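# Place the phone into its case

## Task

Get the phone seated inside its case so that it stays there without the robot holding it, then open the gripper and move the arms away from it.

## Robot and tools

Robot: two six-joint arms, left_arm and right_arm, each with a parallel gripper. Joint order per arm is always waist, shoulder, elbow, wrist pitch, wrist yaw, wrist roll. Stated ranges in radians: waist -2.618 to 3.054, shoulder 0.000 to 3.142, elbow 0.000 to 3.142, wrist pitch -1.571 to 1.571, wrist yaw -1.571 to 1.571, wrist roll -2.094 to 2.094. True ends may differ by up to 0.036 rad.

Frame: one scene frame with its origin on the table top midway between the arms; +z up, +x out over the table, left_arm on the +y side. The names left and right do not refer to image sides. A gripper's fingers point along its own +z and open and close along its y; the reported end-effector point sits between the pads, about 1 cm behind the tips. Printed hand positions can be inaccurate, more so when reaching far.

Row format (used by execute_actions and move): one flat list of 14 numbers, each in [-1, 1]: left_arm's 6 joint values then its grip, then right_arm's 6 joint values then its grip, always all 14 even if one arm is idle. Joint values are scaled offsets, not poses: 1.0 equals 1.202 rad for waist, 1.258 shoulder, 1.238 elbow, 2.073 wrist pitch, 2.022 for wrist yaw and for wrist roll. The grip value is absolute: +1 fully open, -1 closed.

execute_actions(actions): a list of up to 15 actions; each action is a table of up to 15 rows, one row per 1/30 s control step; a short table repeats its final row to fill 15 steps (0.5 s). Joint offsets in every row are measured from the joint angles at the start of that action, not from the previous row; for the first action they come from the most recent reported angles. An action that would push any joint more than 0.036 rad beyond its range is rejected for both arms; a malformed action, or a failing first action, rejects the entire call. An empty list just returns state and images. A joint asked past its real end stops there and the result reports "joint sent to its limit"; absence of that line does not prove more travel exists.

move(target, speed, blocking): target is one 14-number row; its joint offsets are from the "Joint positions" in the latest result that printed them. All joints travel in lockstep fractions, so grippers trace curves. speed (rad/s, 0.01 to 2, default 0.5) caps the joint with the longest travel; paths run 0.5 to 10 s and are cut off at 10 s. Grip values are applied at the start. Moves do not avoid obstacles or the other arm. The result adds a "move:" line: ending (done, off_target, moving, held, fault), limits=held or limits=none, and the worst-lagging joint per arm. With blocking=false you get a result after 0.5 s; until a result shows the move ended, further rows or moves are refused, so use wait or stop. Faster motion and targets set deeper past a contact mean harder impacts and pushes. Sending the offsets from Joint positions to Joint targets keeps a pressing arm's force roughly unchanged.

wait(seconds): 0 to 10; arms hold their last command; returns early if a running move finishes. stop(): brakes a running move (needs stopping distance); fingers continue. zoom_image(camera, region): camera is cam_high, cam_low, cam_left_wrist or cam_right_wrist (all 504x504); region [x0, y0, x1, y1] in pixels from the top-left, at most 504 by 504. finished_scene(scene): ends the current scene after the last command has been held; irreversible; pass the scene number.

Results: a state line with each gripper's end_effector_position (m) and end_effector_quat_wxyz; Joint positions (6 angles plus opening in metres, 0.093 open to 0.000 closed), Joint velocities, Joint targets (what joints are currently driven toward; may drift without new input), joint torques (offset, scaled, noisy), grip_measured, and for action calls step readings where HELD marks steps an arm was held back. "joint command not followed" means a clearance check altered joint targets. FAULT or OVER-TEMPERATURE FAULT lines mean an arm stopped.

Motion limits: each joint's target stays within a lead of its measured angle (waist 0.202, shoulder 0.258, elbow 0.238, wrist pitch 0.573, yaw and roll 0.522 rad), and targets are scaled back if the gripper would jump over 70 mm; big offsets take several actions, and an unfinished motion should be re-commanded. Friction may leave a joint up to about 0.031 rad off, and tinier commands may not move it.

Gripping: grip_measured is the motor position on the grip scale; pads meet near -0.94, and each millimetre of object width adds about 0.0208 (per-gripper bias up to 0.02). Sending a value below the object's width reading squeezes harder, up to roughly 50 to 62 N per pad (less on thin parts). Keep resending the closing value to stay holding. The opening reading on a held rigid object sits up to about 12 mm below its width.

Avoid: knocking any rigid object off the table, dropping or slamming things, hard shoves, arms colliding or pressing on each other. Occasionally a loose object gets nudged by something external. Holding loads heats motors: MOTOR HOT appears at 75 °C, 90 °C halts that arm for 10 s, 100 °C makes it go limp and fall. Finish with the phone resting in the case on its own, gripper open and arms withdrawn; smooth, low-effort, quick motion is preferred.

Each tool is called as name([rows], argument=value, ...), one row to a line, values as JSON.

## Session

I'll start by looking at the scene.

execute_actions(actions=[])

Scene clock: 0.00 s.
left_arm: end_effector_position=(+0.1358, +0.5653, +0.3271) grip_measured=+0.981 end_effector_quat_wxyz=(+0.526, -0.011, +0.831, +0.183) | right_arm: end_effector_position=(+0.5176, -0.2695, +0.2927) grip_measured=+0.986 end_effector_quat_wxyz=(+0.473, -0.608, +0.601, -0.214)
Joint names: [waist, shoulder, elbow, wrist pitch, wrist yaw, wrist roll]
Joint positions: left_arm=[ 1.603  1.501  1.6   -1.327  1.156  1.52   0.092] | right_arm=[-0.346  1.674  1.562 -0.428 -0.462 -1.476  0.093]
Joint velocities: left_arm=[-0.022 -0.002  0.002 -0.037  0.081 -0.051 -0.001] | right_arm=[-0.007  0.002 -0.002 -0.022 -0.022 -0.037  0.   ]
Joint torques (N m, as the arm reports them, + toward a larger angle): no reading
Joint targets: left_arm=[1.603 1.501 1.600 -1.327 1.156 1.520] | right_arm=[-0.346 1.674 1.562 -0.428 -0.462 -1.476]

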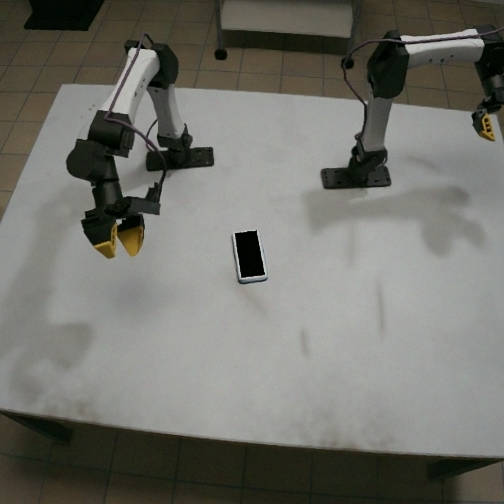

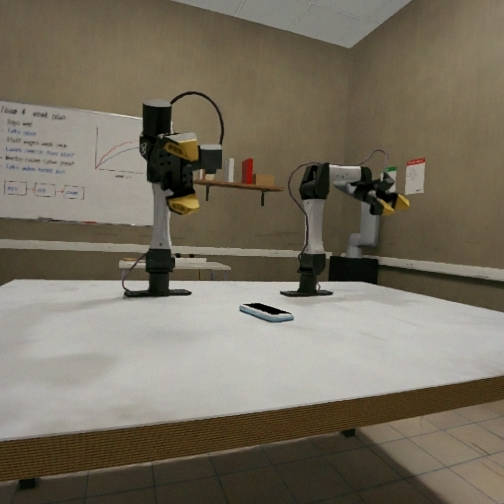

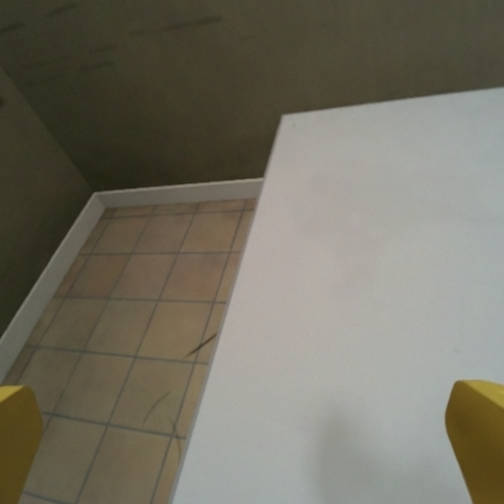

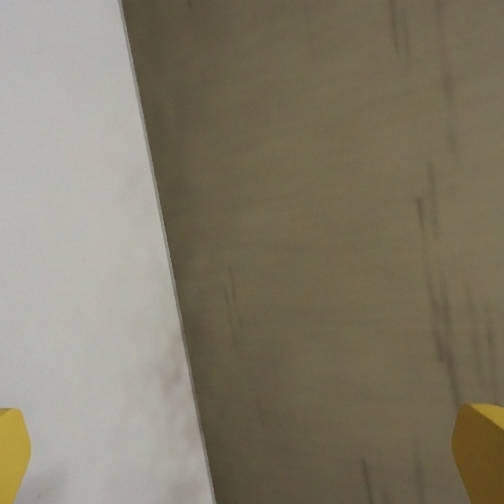

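zoom_image(camera="cam_high", region=[210, 215, 290, 295])

zoom_image(camera="cam_low", region=[230, 285, 305, 335])

Region (210, 215, 290, 295) of cam_high's 504x504 image, scaled by 6.300, with more detail than that image has.

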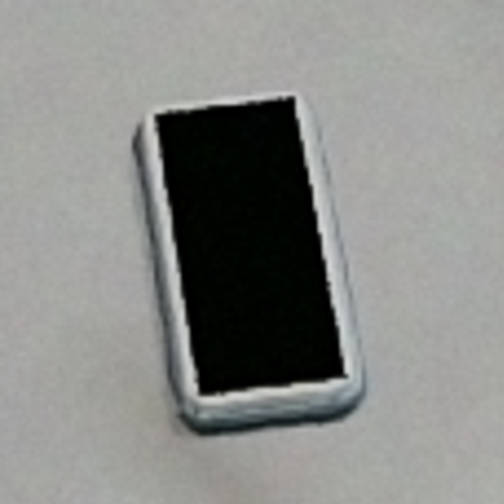

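Region (230, 285, 305, 335) of cam_low's 504x504 image, scaled by 6.720, with more detail than that image has.

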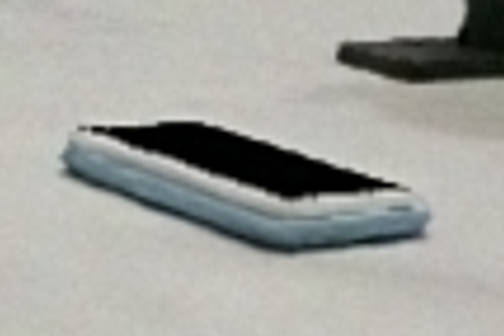

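move(target=[0,0,0,0,0,0,1, 0.754,0.075,0.056,-0.485,0.228,0.99,1], speed=1.3)

Scene clock: 4.23 s.
left_arm: end_effector_position=(+0.1358, +0.5653, +0.3271) grip_measured=+0.981 end_effector_quat_wxyz=(+0.526, -0.011, +0.831, +0.183) | right_arm: end_effector_position=(+0.2557, -0.0499, +0.1552) grip_measured=+0.986 end_effector_quat_wxyz=(-0.000, -0.114, +0.993, +0.005)
Joint names: [waist, shoulder, elbow, wrist pitch, wrist yaw, wrist roll]
Joint positions: left_arm=[ 1.603  1.501  1.6   -1.327  1.156  1.52   0.092] | right_arm=[ 0.554  1.746  1.602 -1.421 -0.009  0.514  0.093]
Joint velocities: left_arm=[ 0.002  0.007  0.002 -0.066  0.022 -0.007 -0.003] | right_arm=[ 0.012  0.002  0.002  0.007  0.007 -0.037 -0.   ]
Joint torques (N m, as the arm reports them, + toward a larger angle): left_arm=[-0.25 -5.31  7.24  0.81  0.52 -0.02] | right_arm=[ 0.31 -5.25  9.65  0.24  0.26  0.24]
Joint targets: left_arm=[1.603 1.501 1.600 -1.327 1.156 1.520] | right_arm=[0.560 1.768 1.631 -1.433 -0.001 0.525]
move: off_target (right_arm); limits=none; left_arm: farthest joint: the waist, 0.000 radians from its target (0.000 radians at the start); right_arm: farthest joint: the elbow, 0.029 radians from its target (0.070 radians at the start)

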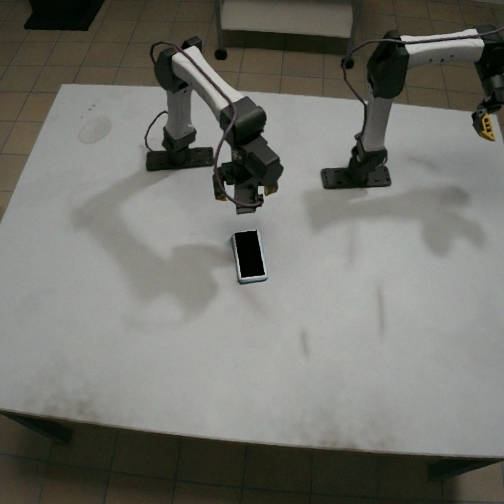

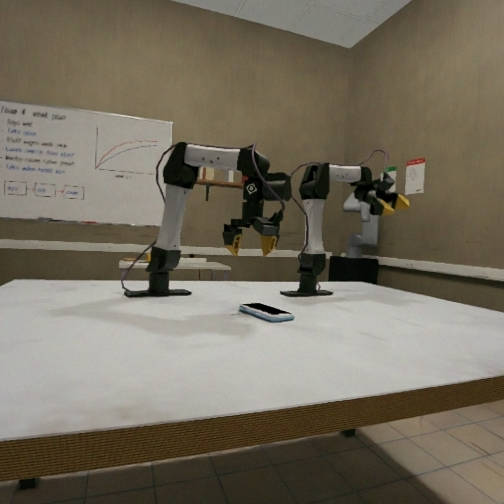

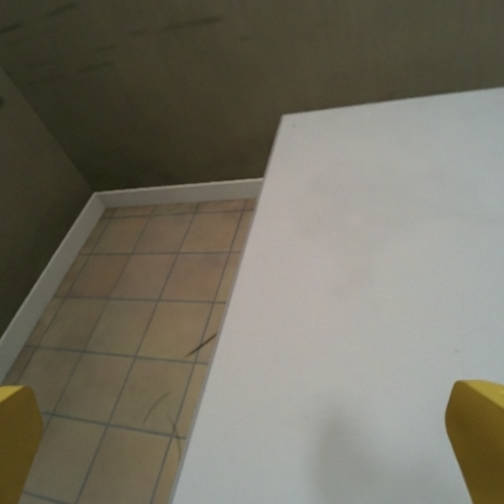

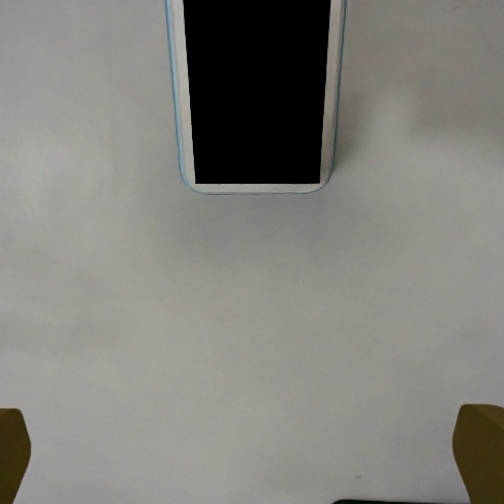

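zoom_image(camera="cam_right_wrist", region=[150, 0, 370, 220])

Region (150, 0, 370, 220) of cam_right_wrist's 504x504 image, scaled by 2.291, with more detail than that image has.

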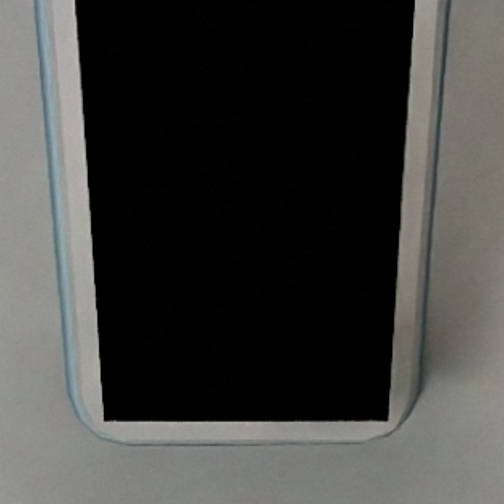

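move(target=[0,0,0,0,0,0,1, -0.039,0.126,-0.170,0.168,0.008,-0.025,-0.02], speed=0.5)

Scene clock: 6.87 s.
left_arm: end_effector_position=(+0.1358, +0.5653, +0.3271) grip_measured=+0.981 end_effector_quat_wxyz=(+0.526, -0.011, +0.831, +0.183) | right_arm: end_effector_position=(+0.2896, -0.0390, +0.0627) grip_measured=-0.017 end_effector_quat_wxyz=(+0.005, -0.115, +0.993, +0.003)
Joint names: [waist, shoulder, elbow, wrist pitch, wrist yaw, wrist roll]
Joint positions: left_arm=[ 1.603  1.501  1.6   -1.327  1.156  1.52   0.092] | right_arm=[ 0.516  1.891  1.415 -1.083  0.     0.474  0.044]
Joint velocities: left_arm=[-0.007  0.002  0.007  0.007 -0.081 -0.081 -0.   ] | right_arm=[-0.002  0.022 -0.012 -0.037  0.051  0.066 -0.001]
Joint torques (N m, as the arm reports them, + toward a larger angle): left_arm=[-0.25 -5.25  7.26  0.82  0.52 -0.01] | right_arm=[-1.13 -6.91  5.08  0.48  0.25 -0.01]
Joint targets: left_arm=[1.603 1.501 1.600 -1.327 1.156 1.520] | right_arm=[0.507 1.905 1.392 -1.072 0.008 0.463]
move: off_target (right_arm); limits=none; left_arm: farthest joint: the waist, 0.000 radians from its target (0.000 radians at the start); right_arm: farthest joint: the elbow, 0.023 radians from its target (0.211 radians at the start)

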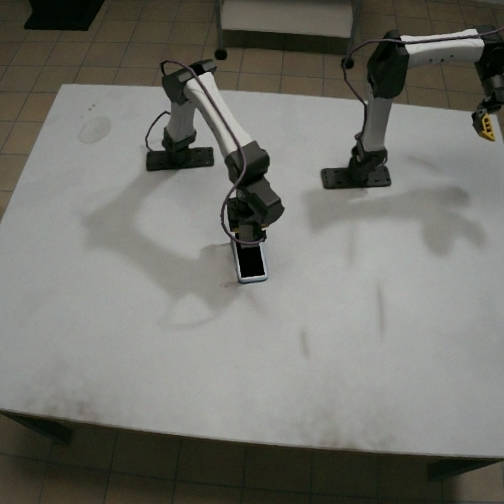

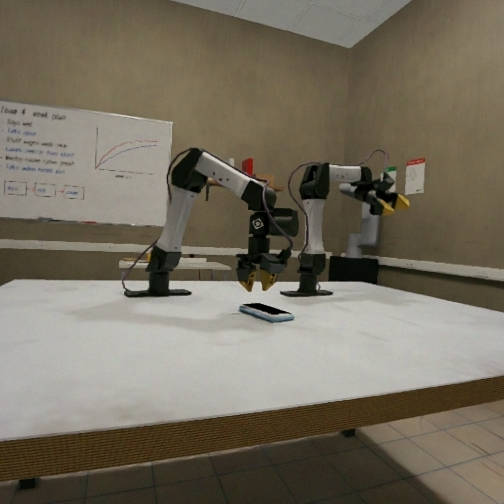

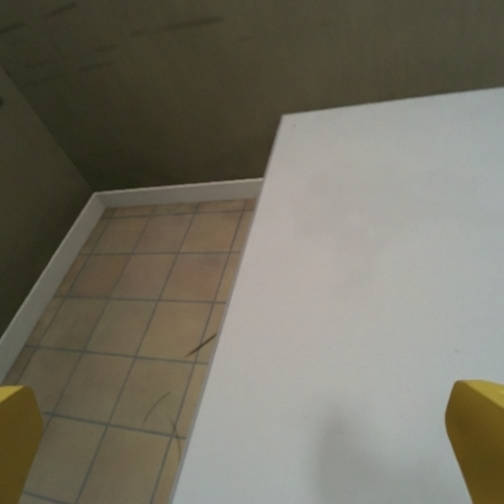

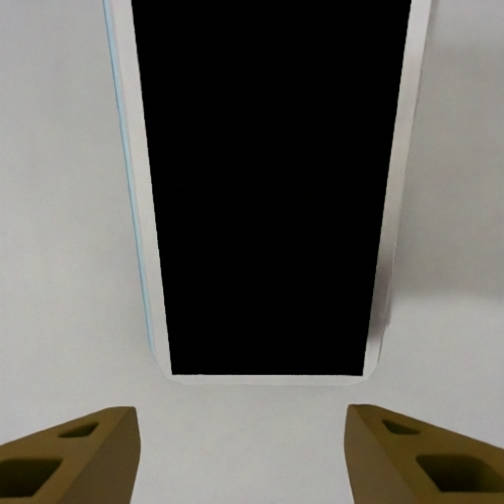

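move(target=[0,0,0,0,0,0,1, -0.016,0.024,-0.100,0.056,0.0,-0.010,0.10], speed=0.25)

Scene clock: 11.10 s.
left_arm: end_effector_position=(+0.1358, +0.5653, +0.3271) grip_measured=+0.981 end_effector_quat_wxyz=(+0.526, -0.011, +0.831, +0.183) | right_arm: end_effector_position=(+0.2875, -0.0455, +0.0356) grip_measured=+0.097 end_effector_quat_wxyz=(+0.004, -0.114, +0.993, +0.002)
Joint names: [waist, shoulder, elbow, wrist pitch, wrist yaw, wrist roll]
Joint positions: left_arm=[ 1.603  1.501  1.6   -1.327  1.156  1.52   0.092] | right_arm=[ 0.505  1.902  1.318 -0.978  0.     0.465  0.05 ]
Joint velocities: left_arm=[-0.002  0.022 -0.012 -0.051 -0.066 -0.037  0.001] | right_arm=[ 0.002  0.002  0.002  0.022 -0.022 -0.051 -0.001]
Joint torques (N m, as the arm reports them, + toward a larger angle): left_arm=[-0.18 -5.32  7.2   0.83  0.53 -0.02] | right_arm=[-1.14 -6.47  4.61  0.44  0.16  0.  ]
Joint targets: left_arm=[1.603 1.501 1.600 -1.327 1.156 1.520] | right_arm=[0.497 1.921 1.291 -0.967 0.000 0.454]
move: off_target (right_arm); limits=none; left_arm: farthest joint: the waist, 0.000 radians from its target (0.000 radians at the start); right_arm: farthest joint: the elbow, 0.026 radians from its target (0.124 radians at the start)

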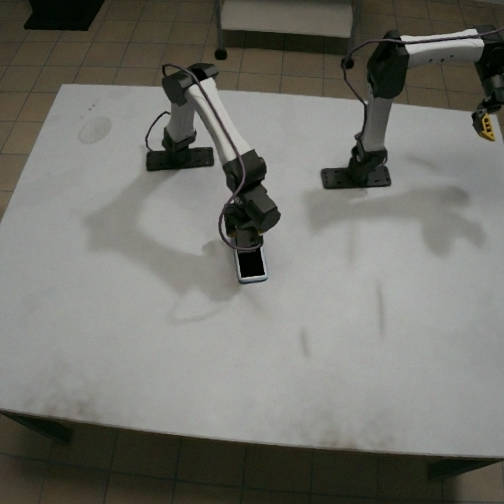

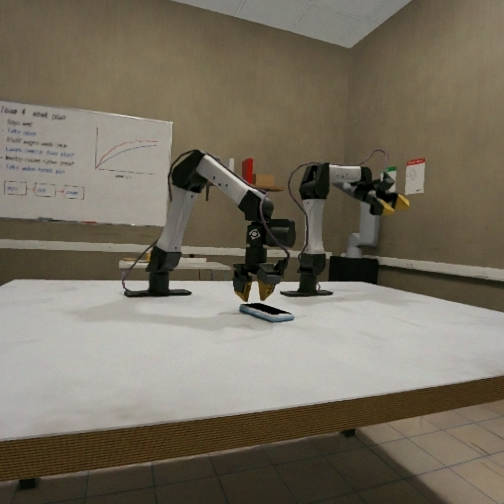

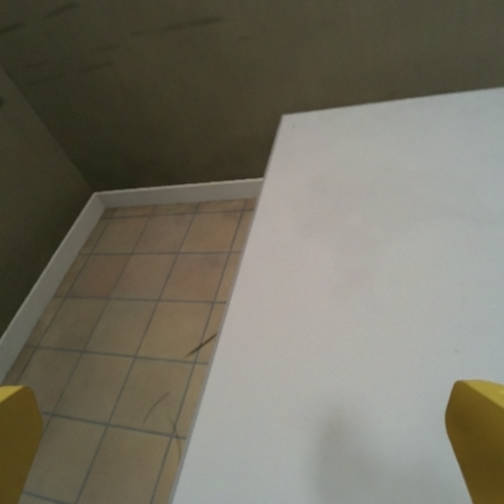

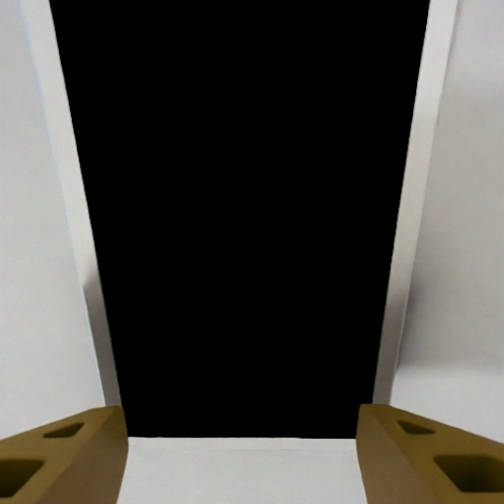

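zoom_image(camera="cam_low", region=[225, 260, 305, 330])

Region (225, 260, 305, 330) of cam_low's 504x504 image, scaled by 6.300, with more detail than that image has; it fills the top 441 rows of this view, and the rest is white.

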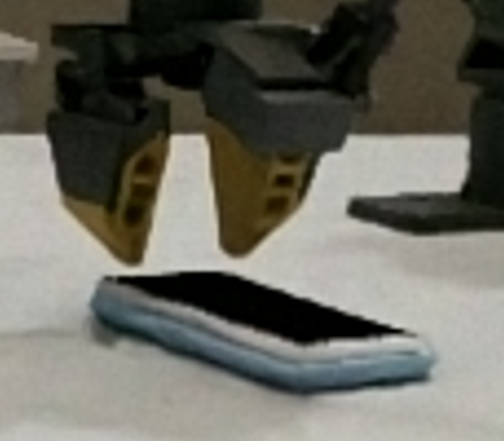

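execute_actions([
  [[0,0,0,0,0,0,1,-0.0067,0.0160,-0.0236,0.0070,0,-0.0054,0.10],[0,0,0,0,0,0,1,-0.0067,0.0170,-0.0254,0.0086,0,-0.0054,0.10],[0,0,0,0,0,0,1,-0.0067,0.0180,-0.0272,0.0103,0,-0.0054,0.10],[0,0,0,0,0,0,1,-0.0067,0.0189,-0.0290,0.0119,0,-0.0054,0.10],[0,0,0,0,0,0,1,-0.0067,0.0199,-0.0308,0.0136,0,-0.0054,0.10],[0,0,0,0,0,0,1,-0.0067,0.0208,-0.0326,0.0152,0,-0.0054,0.10],[0,0,0,0,0,0,1,-0.0067,0.0218,-0.0344,0.0169,0,-0.0054,0.10],[0,0,0,0,0,0,1,-0.0067,0.0228,-0.0362,0.0185,0,-0.0054,0.10],[0,0,0,0,0,0,1,-0.0067,0.0237,-0.0380,0.0202,0,-0.0054,0.10],[0,0,0,0,0,0,1,-0.0067,0.0247,-0.0398,0.0218,0,-0.0054,0.10],[0,0,0,0,0,0,1,-0.0067,0.0256,-0.0416,0.0235,0,-0.0054,0.10],[0,0,0,0,0,0,1,-0.0067,0.0266,-0.0434,0.0251,0,-0.0054,0.10]],
])

Scene clock: 12.37 s.
left_arm: end_effector_position=(+0.1358, +0.5653, +0.3271) grip_measured=+0.981 end_effector_quat_wxyz=(+0.526, -0.011, +0.831, +0.183) | right_arm: end_effector_position=(+0.2869, -0.0460, +0.0270) grip_measured=+0.097 end_effector_quat_wxyz=(+0.004, -0.114, +0.993, +0.002)
Joint names: [waist, shoulder, elbow, wrist pitch, wrist yaw, wrist roll]
Joint positions: left_arm=[ 1.603  1.501  1.6   -1.327  1.156  1.52   0.092] | right_arm=[ 0.505  1.911  1.294 -0.945  0.     0.464  0.05 ]
Joint velocities: left_arm=[-0.002  0.007  0.012 -0.022 -0.051  0.11   0.001] | right_arm=[ 0.007 -0.022 -0.002  0.095 -0.022 -0.007  0.   ]
Joint torques (N m, as the arm reports them, + toward a larger angle): left_arm=[-0.32 -5.22  7.27  0.82  0.53 -0.01] | right_arm=[-1.06 -6.13  4.21  0.54  0.18  0.  ]
Joint targets: left_arm=[1.603 1.501 1.600 -1.327 1.156 1.520] | right_arm=[0.497 1.936 1.264 -0.926 0.000 0.454]
Step readings (joint positions):
0: left_arm=[1.603 1.501 1.600 -1.327 1.156 1.520] | right_arm=[0.505 1.902 1.318 -0.977 0.000 0.465]
1: left_arm=[1.603 1.501 1.600 -1.327 1.156 1.520] | right_arm=[0.505 1.902 1.318 -0.977 0.000 0.465]
2: left_arm=[1.603 1.501 1.600 -1.327 1.156 1.520] | right_arm=[0.505 1.902 1.318 -0.976 0.000 0.465]
4: left_arm=[1.603 1.501 1.600 -1.327 1.156 1.520] | right_arm=[0.505 1.902 1.318 -0.972 0.000 0.465]
8: left_arm=[1.603 1.501 1.600 -1.327 1.156 1.520] | right_arm=[0.505 1.902 1.312 -0.959 0.000 0.464]
15: Joint positions above

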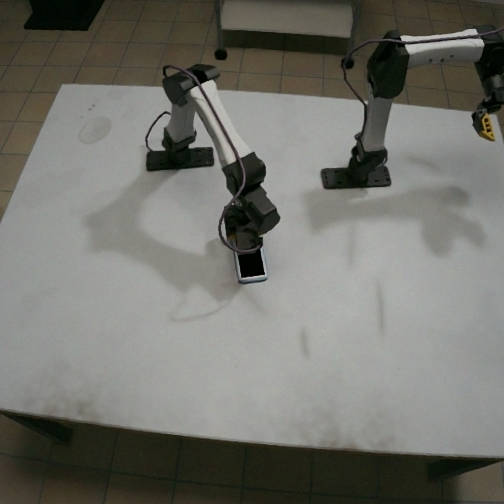

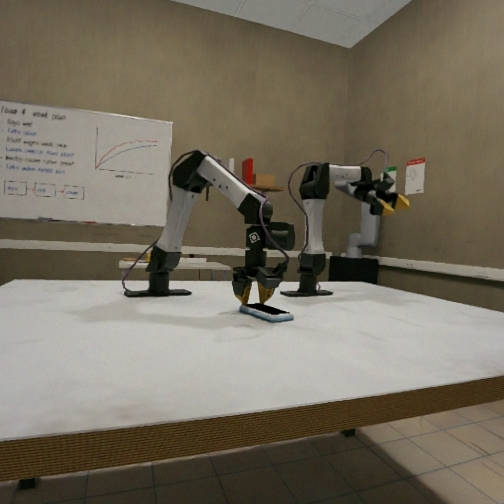

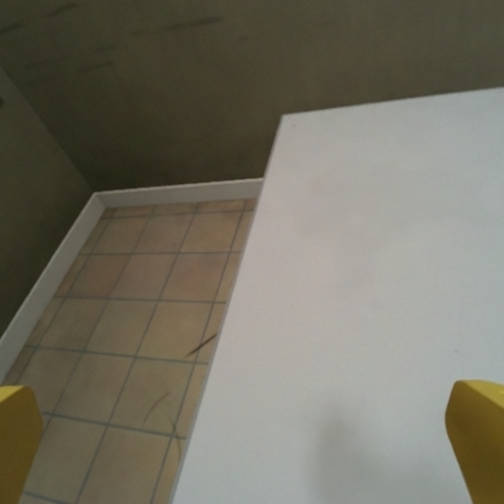

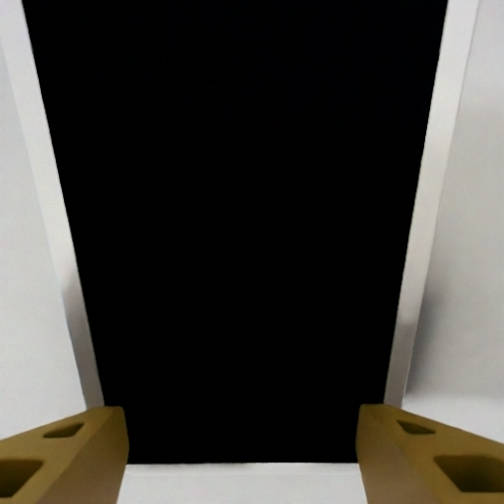

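execute_actions([
  [[0,0,0,0,0,0,1,-0.0067,0.0233,-0.0267,0.0096,0,-0.005,0.10],[0,0,0,0,0,0,1,-0.0067,0.0267,-0.0293,0.0100,0,-0.005,0.10],[0,0,0,0,0,0,1,-0.0067,0.0301,-0.0318,0.0103,0,-0.005,0.10],[0,0,0,0,0,0,1,-0.0067,0.0335,-0.0344,0.0107,0,-0.005,0.10],[0,0,0,0,0,0,1,-0.0067,0.0369,-0.0369,0.0111,0,-0.005,0.10],[0,0,0,0,0,0,1,-0.0067,0.0403,-0.0395,0.0115,0,-0.005,0.10],[0,0,0,0,0,0,1,-0.0067,0.0438,-0.0420,0.0119,0,-0.005,0.10],[0,0,0,0,0,0,1,-0.0067,0.0472,-0.0445,0.0122,0,-0.005,0.10],[0,0,0,0,0,0,1,-0.0067,0.0506,-0.0471,0.0126,0,-0.005,0.10],[0,0,0,0,0,0,1,-0.0067,0.0540,-0.0496,0.0130,0,-0.005,0.10],[0,0,0,0,0,0,1,-0.0067,0.0574,-0.0522,0.0134,0,-0.005,0.10],[0,0,0,0,0,0,1,-0.0067,0.0608,-0.0547,0.0137,0,-0.005,0.10],[0,0,0,0,0,0,1,-0.0067,0.0642,-0.0573,0.0141,0,-0.005,0.10],[0,0,0,0,0,0,1,-0.0067,0.0676,-0.0598,0.0145,0,-0.005,0.10]],
])

Scene clock: 13.37 s.
left_arm: end_effector_position=(+0.1358, +0.5653, +0.3271) grip_measured=+0.981 end_effector_quat_wxyz=(+0.526, -0.011, +0.831, +0.183) | right_arm: end_effector_position=(+0.2866, -0.0463, +0.0233) grip_measured=+0.097 end_effector_quat_wxyz=(-0.000, -0.114, +0.993, -0.000)
Joint names: [waist, shoulder, elbow, wrist pitch, wrist yaw, wrist roll]
Joint positions: left_arm=[ 1.603  1.501  1.6   -1.327  1.156  1.52   0.092] | right_arm=[ 0.505  1.923  1.294 -0.943  0.     0.464  0.05 ]
Joint velocities: left_arm=[ 0.002  0.007 -0.012 -0.037  0.051  0.007 -0.   ] | right_arm=[ 0.017  0.007 -0.017 -0.022  0.022 -0.007  0.   ]
Joint torques (N m, as the arm reports them, + toward a larger angle): left_arm=[-0.28 -5.28  7.21  0.82  0.52 -0.02] | right_arm=[-1.07 -2.91  0.43  0.62  0.16  0.  ]
Joint targets: left_arm=[1.603 1.501 1.600 -1.327 1.156 1.520] | right_arm=[0.497 1.996 1.220 -0.915 0.000 0.454]
Step readings (joint positions):
0: left_arm=[1.603 1.501 1.600 -1.327 1.156 1.520] | right_arm=[0.505 1.911 1.294 -0.945 0.000 0.464]
1: left_arm=[1.603 1.501 1.600 -1.327 1.156 1.520] | right_arm=[0.505 1.911 1.294 -0.945 0.000 0.464]
2: left_arm=[1.603 1.501 1.600 -1.327 1.156 1.520] | right_arm=[0.505 1.911 1.294 -0.945 0.000 0.464]
4: left_arm=[1.603 1.501 1.600 -1.327 1.156 1.520] | right_arm=[0.505 1.911 1.294 -0.945 0.000 0.464]
8: left_arm=[1.603 1.501 1.600 -1.327 1.156 1.520] | right_arm=[0.505 1.918 1.294 -0.944 0.000 0.464]
15: Joint positions above

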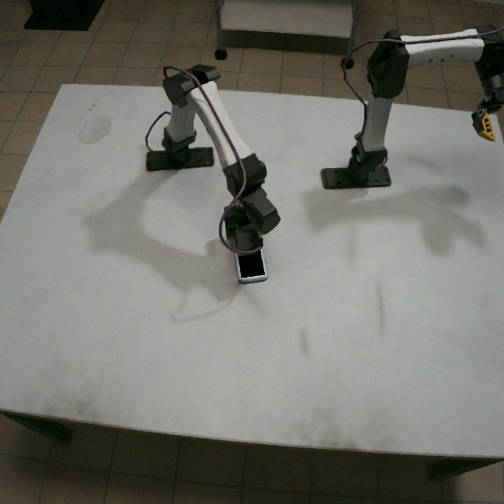

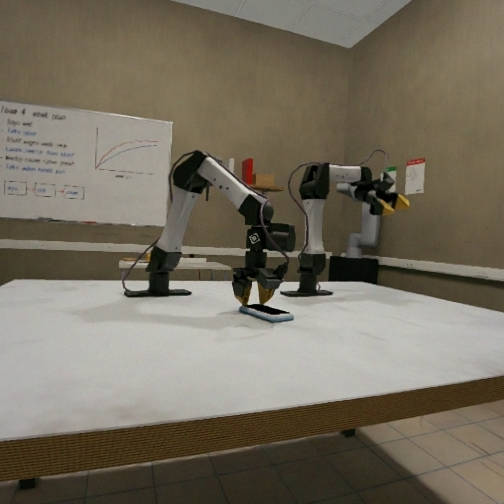

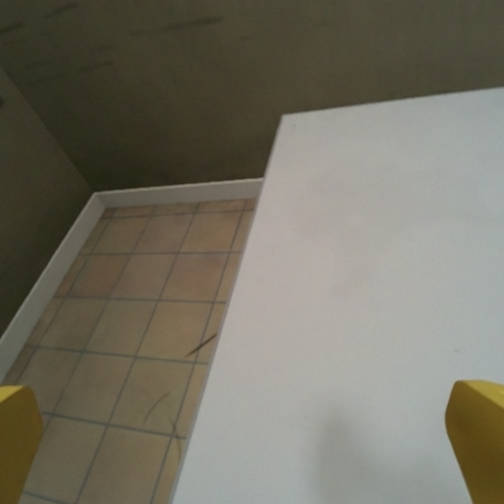

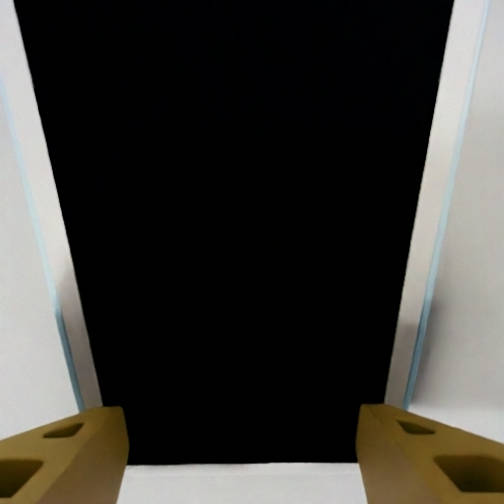

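execute_actions([
  [[0,0,0,0,0,0,1,-0.0067,0.0604,-0.0616,0.0146,0,-0.005,0.10],[0,0,0,0,0,0,1,-0.0067,0.0628,-0.0634,0.0157,0,-0.005,0.10],[0,0,0,0,0,0,1,-0.0067,0.0652,-0.0652,0.0168,0,-0.005,0.10],[0,0,0,0,0,0,1,-0.0067,0.0675,-0.0669,0.0179,0,-0.005,0.10],[0,0,0,0,0,0,1,-0.0067,0.0699,-0.0687,0.0190,0,-0.005,0.10],[0,0,0,0,0,0,1,-0.0067,0.0723,-0.0705,0.0201,0,-0.005,0.10],[0,0,0,0,0,0,1,-0.0067,0.0747,-0.0723,0.0213,0,-0.005,0.10],[0,0,0,0,0,0,1,-0.0067,0.0771,-0.0741,0.0224,0,-0.005,0.10],[0,0,0,0,0,0,1,-0.0067,0.0795,-0.0759,0.0235,0,-0.005,0.10],[0,0,0,0,0,0,1,-0.0067,0.0819,-0.0777,0.0246,0,-0.005,0.10],[0,0,0,0,0,0,1,-0.0067,0.0842,-0.0794,0.0257,0,-0.005,0.10],[0,0,0,0,0,0,1,-0.0067,0.0866,-0.0812,0.0268,0,-0.005,0.10],[0,0,0,0,0,0,1,-0.0067,0.0890,-0.0830,0.0279,0,-0.005,0.10],[0,0,0,0,0,0,1,-0.0067,0.0914,-0.0848,0.0290,0,-0.005,0.10]],
])

Scene clock: 14.13 s.
left_arm: end_effector_position=(+0.1358, +0.5653, +0.3271) grip_measured=+0.981 end_effector_quat_wxyz=(+0.526, -0.011, +0.831, +0.183) | right_arm: end_effector_position=(+0.2864, -0.0466, +0.0188) grip_measured=+0.097 end_effector_quat_wxyz=(-0.001, -0.114, +0.993, -0.001)
Joint names: [waist, shoulder, elbow, wrist pitch, wrist yaw, wrist roll]
Joint positions: left_arm=[ 1.603  1.501  1.6   -1.327  1.156  1.52   0.092] | right_arm=[ 0.505  1.929  1.283 -0.927  0.001  0.464  0.05 ]
Joint velocities: left_arm=[-0.002  0.007  0.002  0.022 -0.007  0.022 -0.001] | right_arm=[ 0.007 -0.012 -0.002 -0.007  0.081 -0.051  0.   ]
Joint torques (N m, as the arm reports them, + toward a larger angle): left_arm=[-0.32 -5.3   7.25  0.82  0.54 -0.01] | right_arm=[-1.06 -0.52 -1.46  0.77  0.15  0.  ]
Joint targets: left_arm=[1.603 1.501 1.600 -1.327 1.156 1.520] | right_arm=[0.497 2.038 1.188 -0.883 0.000 0.454]
Step readings (joint positions):
0: left_arm=[1.603 1.501 1.600 -1.327 1.156 1.520] | right_arm=[0.505 1.923 1.294 -0.943 0.000 0.464]
1: left_arm=[1.603 1.501 1.600 -1.327 1.156 1.520] | right_arm=[0.505 1.923 1.294 -0.943 0.000 0.464]
2: left_arm=[1.603 1.501 1.600 -1.327 1.156 1.520] | right_arm=[0.505 1.923 1.293 -0.942 0.000 0.464]
4: left_arm=[1.603 1.501 1.600 -1.327 1.156 1.520] | right_arm=[0.505 1.926 1.284 -0.930 0.001 0.464]
8: left_arm=[1.603 1.501 1.600 -1.327 1.156 1.520] | right_arm=[0.505 1.929 1.283 -0.927 0.001 0.464]
15: Joint positions above

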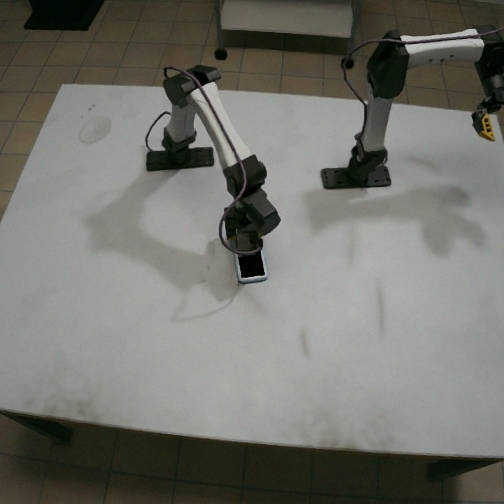

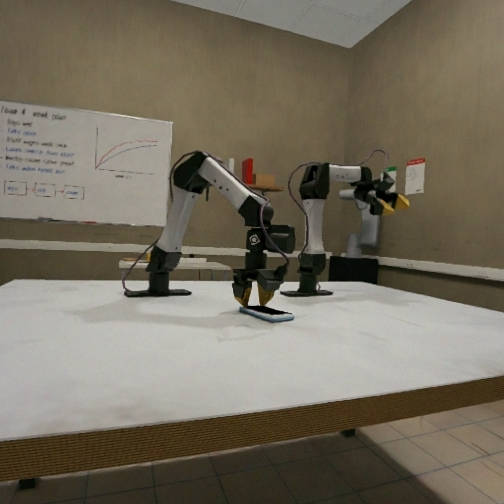

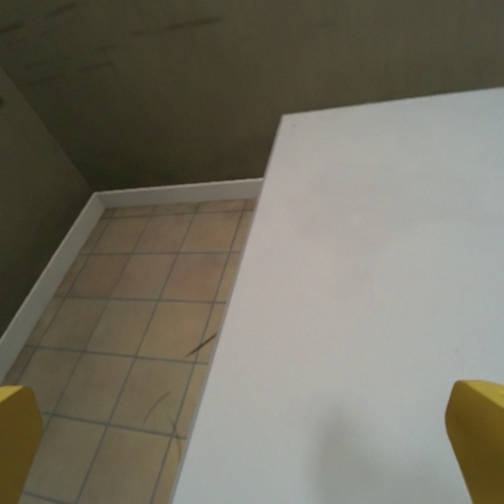

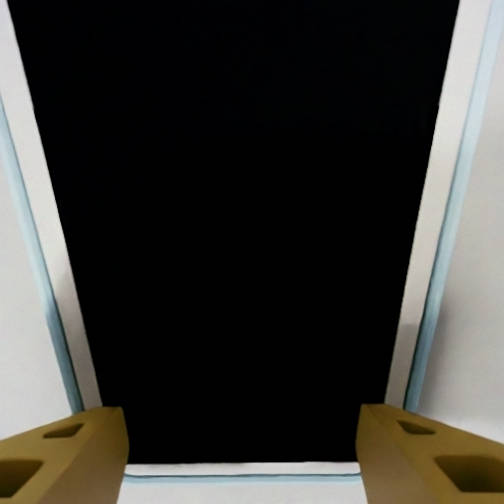

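zoom_image(camera="cam_low", region=[225, 270, 305, 330])

zoom_image(camera="cam_high", region=[210, 215, 290, 295])

Region (225, 270, 305, 330) of cam_low's 504x504 image, scaled by 6.300, with more detail than that image has; it fills the top 378 rows of this view, and the rest is white.

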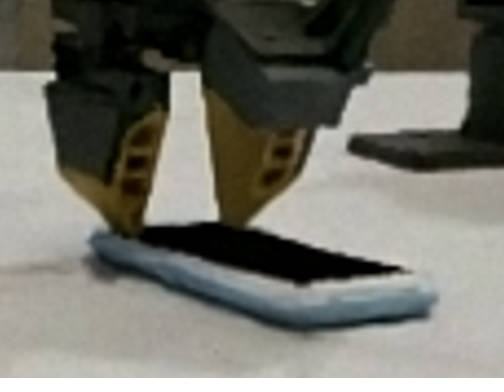

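Region (210, 215, 290, 295) of cam_high's 504x504 image, scaled by 6.300, with more detail than that image has.

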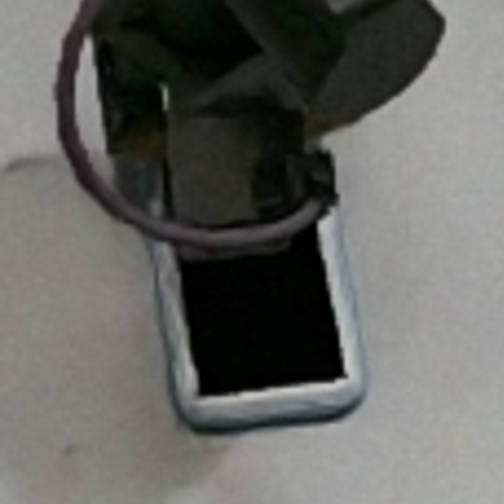

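execute_actions([
  [[0,0,0,0,0,0,1,-0.005,0.0715,-0.0630,0.0174,0,-0.004,0.10],[0,0,0,0,0,0,1,-0.005,0.0572,-0.0485,0.0135,0,-0.004,0.10],[0,0,0,0,0,0,1,-0.005,0.0429,-0.0347,0.0096,0,-0.004,0.10],[0,0,0,0,0,0,1,-0.005,0.0286,-0.0202,0.0058,0,-0.004,0.10],[0,0,0,0,0,0,1,-0.005,0.0143,-0.0065,0.0019,0,-0.004,0.10],[0,0,0,0,0,0,1,-0.005,0,0.0081,-0.0019,0,-0.004,0.10],[0,0,0,0,0,0,1,-0.005,0,0.0210,-0.0058,0,-0.004,0.10],[0,0,0,0,0,0,1,-0.005,0,0.0315,-0.0116,0,-0.004,0.10],[0,0,0,0,0,0,1,-0.005,0,0.0420,-0.0178,0,-0.004,0.10],[0,0,0,0,0,0,1,-0.005,0,0.0525,-0.0236,0,-0.004,0.10],[0,0,0,0,0,0,1,-0.005,0,0.0630,-0.0299,0,-0.004,0.10],[0,0,0,0,0,0,1,-0.005,0,0.0735,-0.0357,0,-0.004,0.10],[0,0,0,0,0,0,1,-0.005,0,0.0832,-0.0415,0,-0.004,0.10]],
])

Scene clock: 15.57 s.
left_arm: end_effector_position=(+0.1358, +0.5653, +0.3271) grip_measured=+0.981 end_effector_quat_wxyz=(+0.526, -0.011, +0.831, +0.183) | right_arm: end_effector_position=(+0.2958, -0.0388, +0.0374) grip_measured=+0.097 end_effector_quat_wxyz=(+0.011, -0.114, +0.993, +0.007)
Joint names: [waist, shoulder, elbow, wrist pitch, wrist yaw, wrist roll]
Joint positions: left_arm=[ 1.603  1.501  1.6   -1.327  1.156  1.52   0.092] | right_arm=[ 0.505  1.924  1.355 -0.977  0.001  0.464  0.05 ]
Joint velocities: left_arm=[-0.012 -0.007 -0.012 -0.037  0.022 -0.022  0.   ] | right_arm=[ 0.007  0.002  0.222 -0.051 -0.037  0.037 -0.   ]
Joint torques (N m, as the arm reports them, + toward a larger angle): left_arm=[-0.36 -5.25  7.21  0.84  0.5  -0.04] | right_arm=[-0.91 -7.58  8.45  0.16  0.16  0.02]
Joint targets: left_arm=[1.603 1.501 1.600 -1.327 1.156 1.520] | right_arm=[0.499 1.929 1.386 -1.013 0.001 0.456]
Step readings (joint positions):
0: left_arm=[1.603 1.501 1.600 -1.327 1.156 1.520] | right_arm=[0.505 1.929 1.283 -0.927 0.001 0.464]
1: left_arm=[1.603 1.501 1.600 -1.327 1.156 1.520] | right_arm=[0.505 1.929 1.283 -0.927 0.001 0.464]
2: left_arm=[1.603 1.501 1.600 -1.327 1.156 1.520] | right_arm=[0.505 1.929 1.283 -0.927 0.001 0.464]
4: left_arm=[1.603 1.501 1.600 -1.327 1.156 1.520] | right_arm=[0.505 1.926 1.283 -0.927 0.001 0.464]
8: left_arm=[1.603 1.501 1.600 -1.327 1.156 1.520] | right_arm=[0.505 1.924 1.289 -0.932 0.001 0.464]
15: Joint positions above

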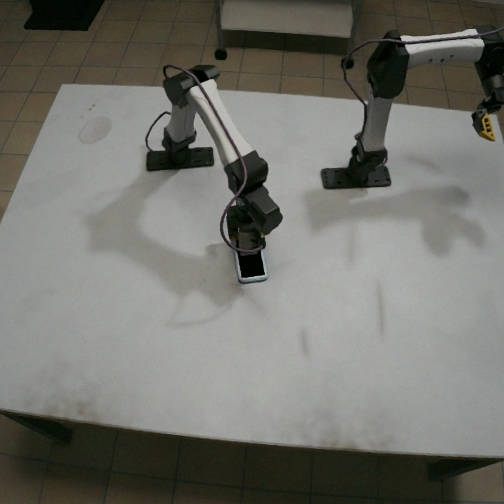

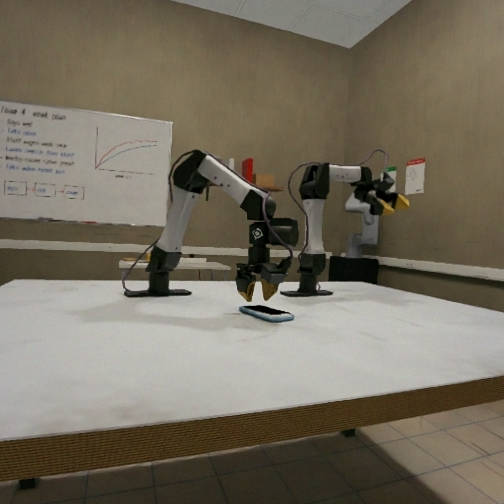

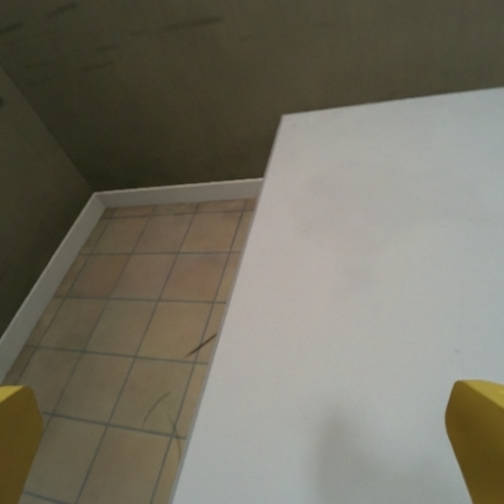

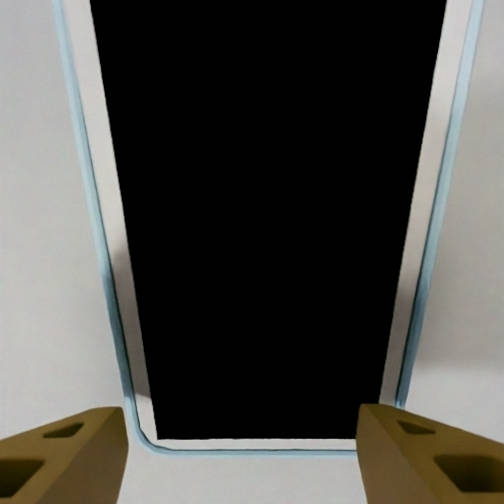

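move(target=[0,0,0,0,0,0,1, -0.0985,0.2973,0.4687,-0.1105,0,-0.0595,0.10], speed=0.7)

Scene clock: 17.23 s.
left_arm: end_effector_position=(+0.1358, +0.5653, +0.3271) grip_measured=+0.981 end_effector_quat_wxyz=(+0.526, -0.011, +0.831, +0.183) | right_arm: end_effector_position=(+0.3922, -0.0234, +0.0382) grip_measured=+0.097 end_effector_quat_wxyz=(+0.002, -0.112, +0.994, +0.001)
Joint names: [waist, shoulder, elbow, wrist pitch, wrist yaw, wrist roll]
Joint positions: left_arm=[ 1.603  1.501  1.6   -1.327  1.156  1.52   0.092] | right_arm=[ 0.393  2.279  1.906 -1.193  0.001  0.355  0.05 ]
Joint velocities: left_arm=[-0.002  0.012  0.002 -0.022 -0.051 -0.022  0.002] | right_arm=[ 0.007 -0.002 -0.012  0.051 -0.007 -0.007 -0.   ]
Joint torques (N m, as the arm reports them, + toward a larger angle): left_arm=[-0.31 -5.25  7.19  0.84  0.53 -0.02] | right_arm=[-0.82 -9.4   9.67  0.21  0.15  0.01]
Joint targets: left_arm=[1.603 1.501 1.600 -1.327 1.156 1.520] | right_arm=[0.387 2.298 1.935 -1.206 0.001 0.344]
move: off_target (right_arm); limits=none; left_arm: farthest joint: the waist, 0.000 radians from its target (0.000 radians at the start); right_arm: farthest joint: the elbow, 0.029 radians from its target (0.573 radians at the start)

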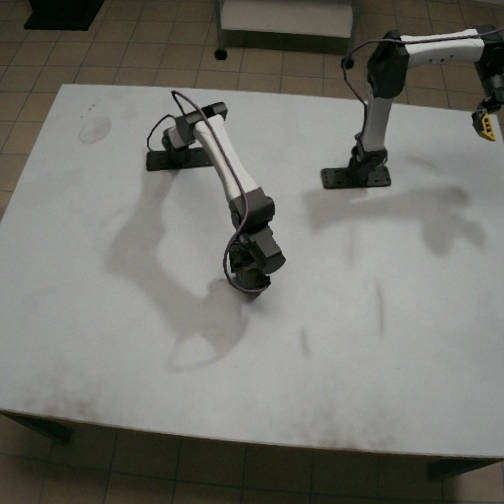

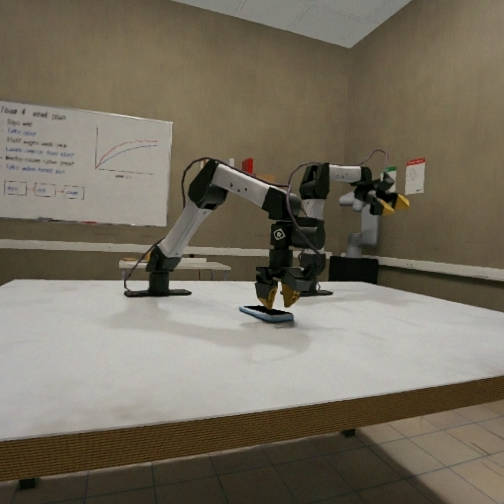

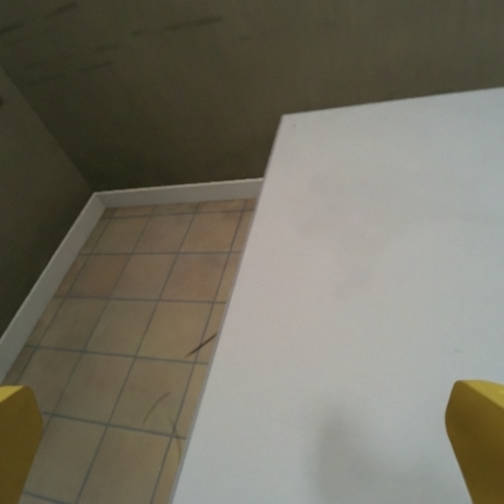

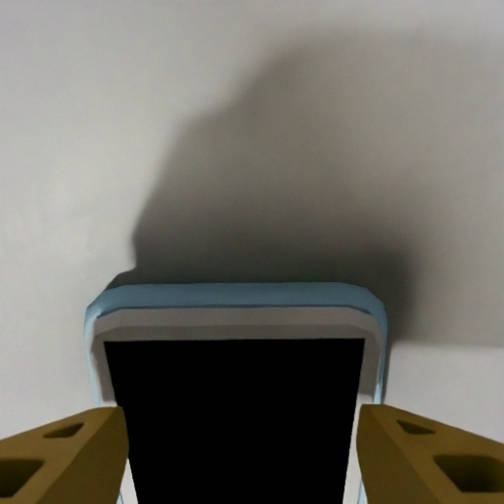

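execute_actions([
  [[0,0,0,0,0,0,1,0,0.0171,0.0208,-0.0030,0,0,0.05],[0,0,0,0,0,0,1,0,0.0191,0.0182,0.0005,0,0,0.05],[0,0,0,0,0,0,1,0,0.0211,0.0156,0.0040,0,0,0.05],[0,0,0,0,0,0,1,0,0.0231,0.0130,0.0070,0,0,0.05],[0,0,0,0,0,0,1,0,0.0250,0.0104,0.0086,0,0,0.05],[0,0,0,0,0,0,1,0,0.0270,0.0078,0.0101,0,0,0.05],[0,0,0,0,0,0,1,0,0.0290,0.0052,0.0116,0,0,0.05],[0,0,0,0,0,0,1,0,0.0310,0.0026,0.0132,0,0,0.05],[0,0,0,0,0,0,1,0,0.0330,0.0000,0.0147,0,0,0.05],[0,0,0,0,0,0,1,0,0.0350,-0.0027,0.0162,0,0,0.05],[0,0,0,0,0,0,1,0,0.0370,-0.0054,0.0178,0,0,0.05],[0,0,0,0,0,0,1,0,0.0390,-0.0081,0.0193,0,0,0.05]],
])

Scene clock: 18.40 s.
left_arm: end_effector_position=(+0.1358, +0.5653, +0.3271) grip_measured=+0.981 end_effector_quat_wxyz=(+0.526, -0.011, +0.831, +0.183) | right_arm: end_effector_position=(+0.3945, -0.0218, +0.0267) grip_measured=+0.053 end_effector_quat_wxyz=(-0.001, -0.112, +0.994, -0.001)
Joint names: [waist, shoulder, elbow, wrist pitch, wrist yaw, wrist roll]
Joint positions: left_arm=[ 1.603  1.501  1.6   -1.327  1.156  1.52   0.092] | right_arm=[ 0.393  2.306  1.906 -1.172  0.001  0.355  0.048]
Joint velocities: left_arm=[-0.002 -0.002  0.002 -0.081  0.022 -0.007 -0.   ] | right_arm=[-0.007 -0.002 -0.007 -0.022  0.037  0.007  0.   ]
Joint torques (N m, as the arm reports them, + toward a larger angle): left_arm=[-0.31 -5.27  7.25  0.82  0.54 -0.03] | right_arm=[-0.25 -9.32  6.29  0.53  0.16  0.11]
Joint targets: left_arm=[1.603 1.501 1.600 -1.327 1.156 1.520] | right_arm=[0.393 2.328 1.896 -1.153 0.001 0.355]
Step readings (joint positions):
0: left_arm=[1.603 1.501 1.600 -1.327 1.156 1.520] | right_arm=[0.393 2.279 1.906 -1.193 0.001 0.355]
1: left_arm=[1.603 1.501 1.600 -1.327 1.156 1.520] | right_arm=[0.393 2.279 1.906 -1.193 0.001 0.355]
2: left_arm=[1.603 1.501 1.600 -1.327 1.156 1.520] | right_arm=[0.393 2.279 1.906 -1.193 0.001 0.355]
4: left_arm=[1.603 1.501 1.600 -1.327 1.156 1.520] | right_arm=[0.393 2.279 1.906 -1.193 0.001 0.355]
8: left_arm=[1.603 1.501 1.600 -1.327 1.156 1.520] | right_arm=[0.393 2.285 1.906 -1.185 0.001 0.355]
15: Joint positions above

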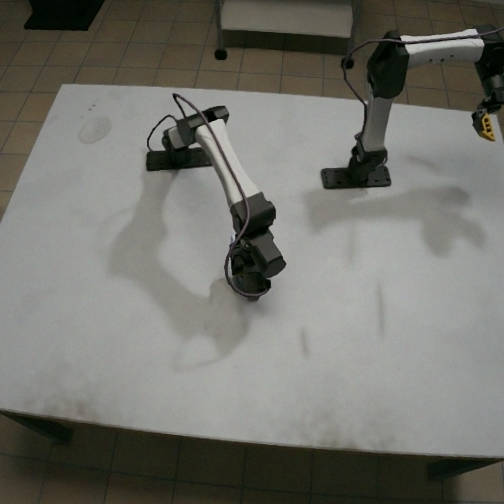

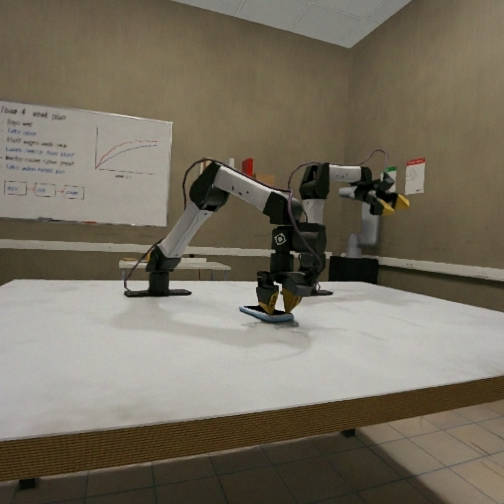

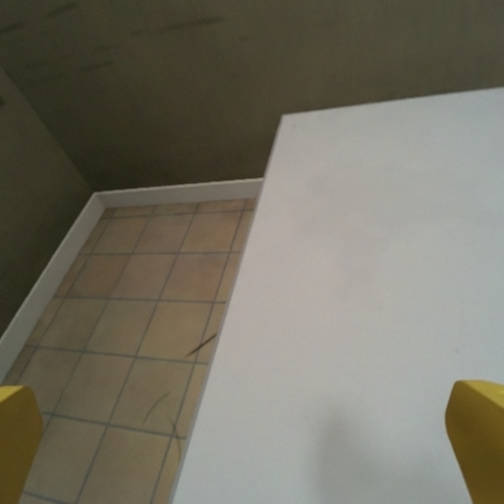

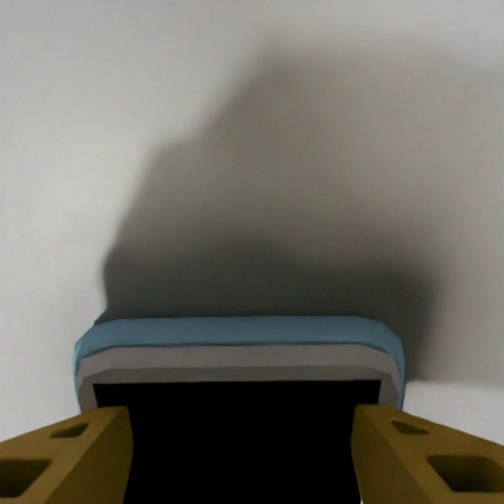

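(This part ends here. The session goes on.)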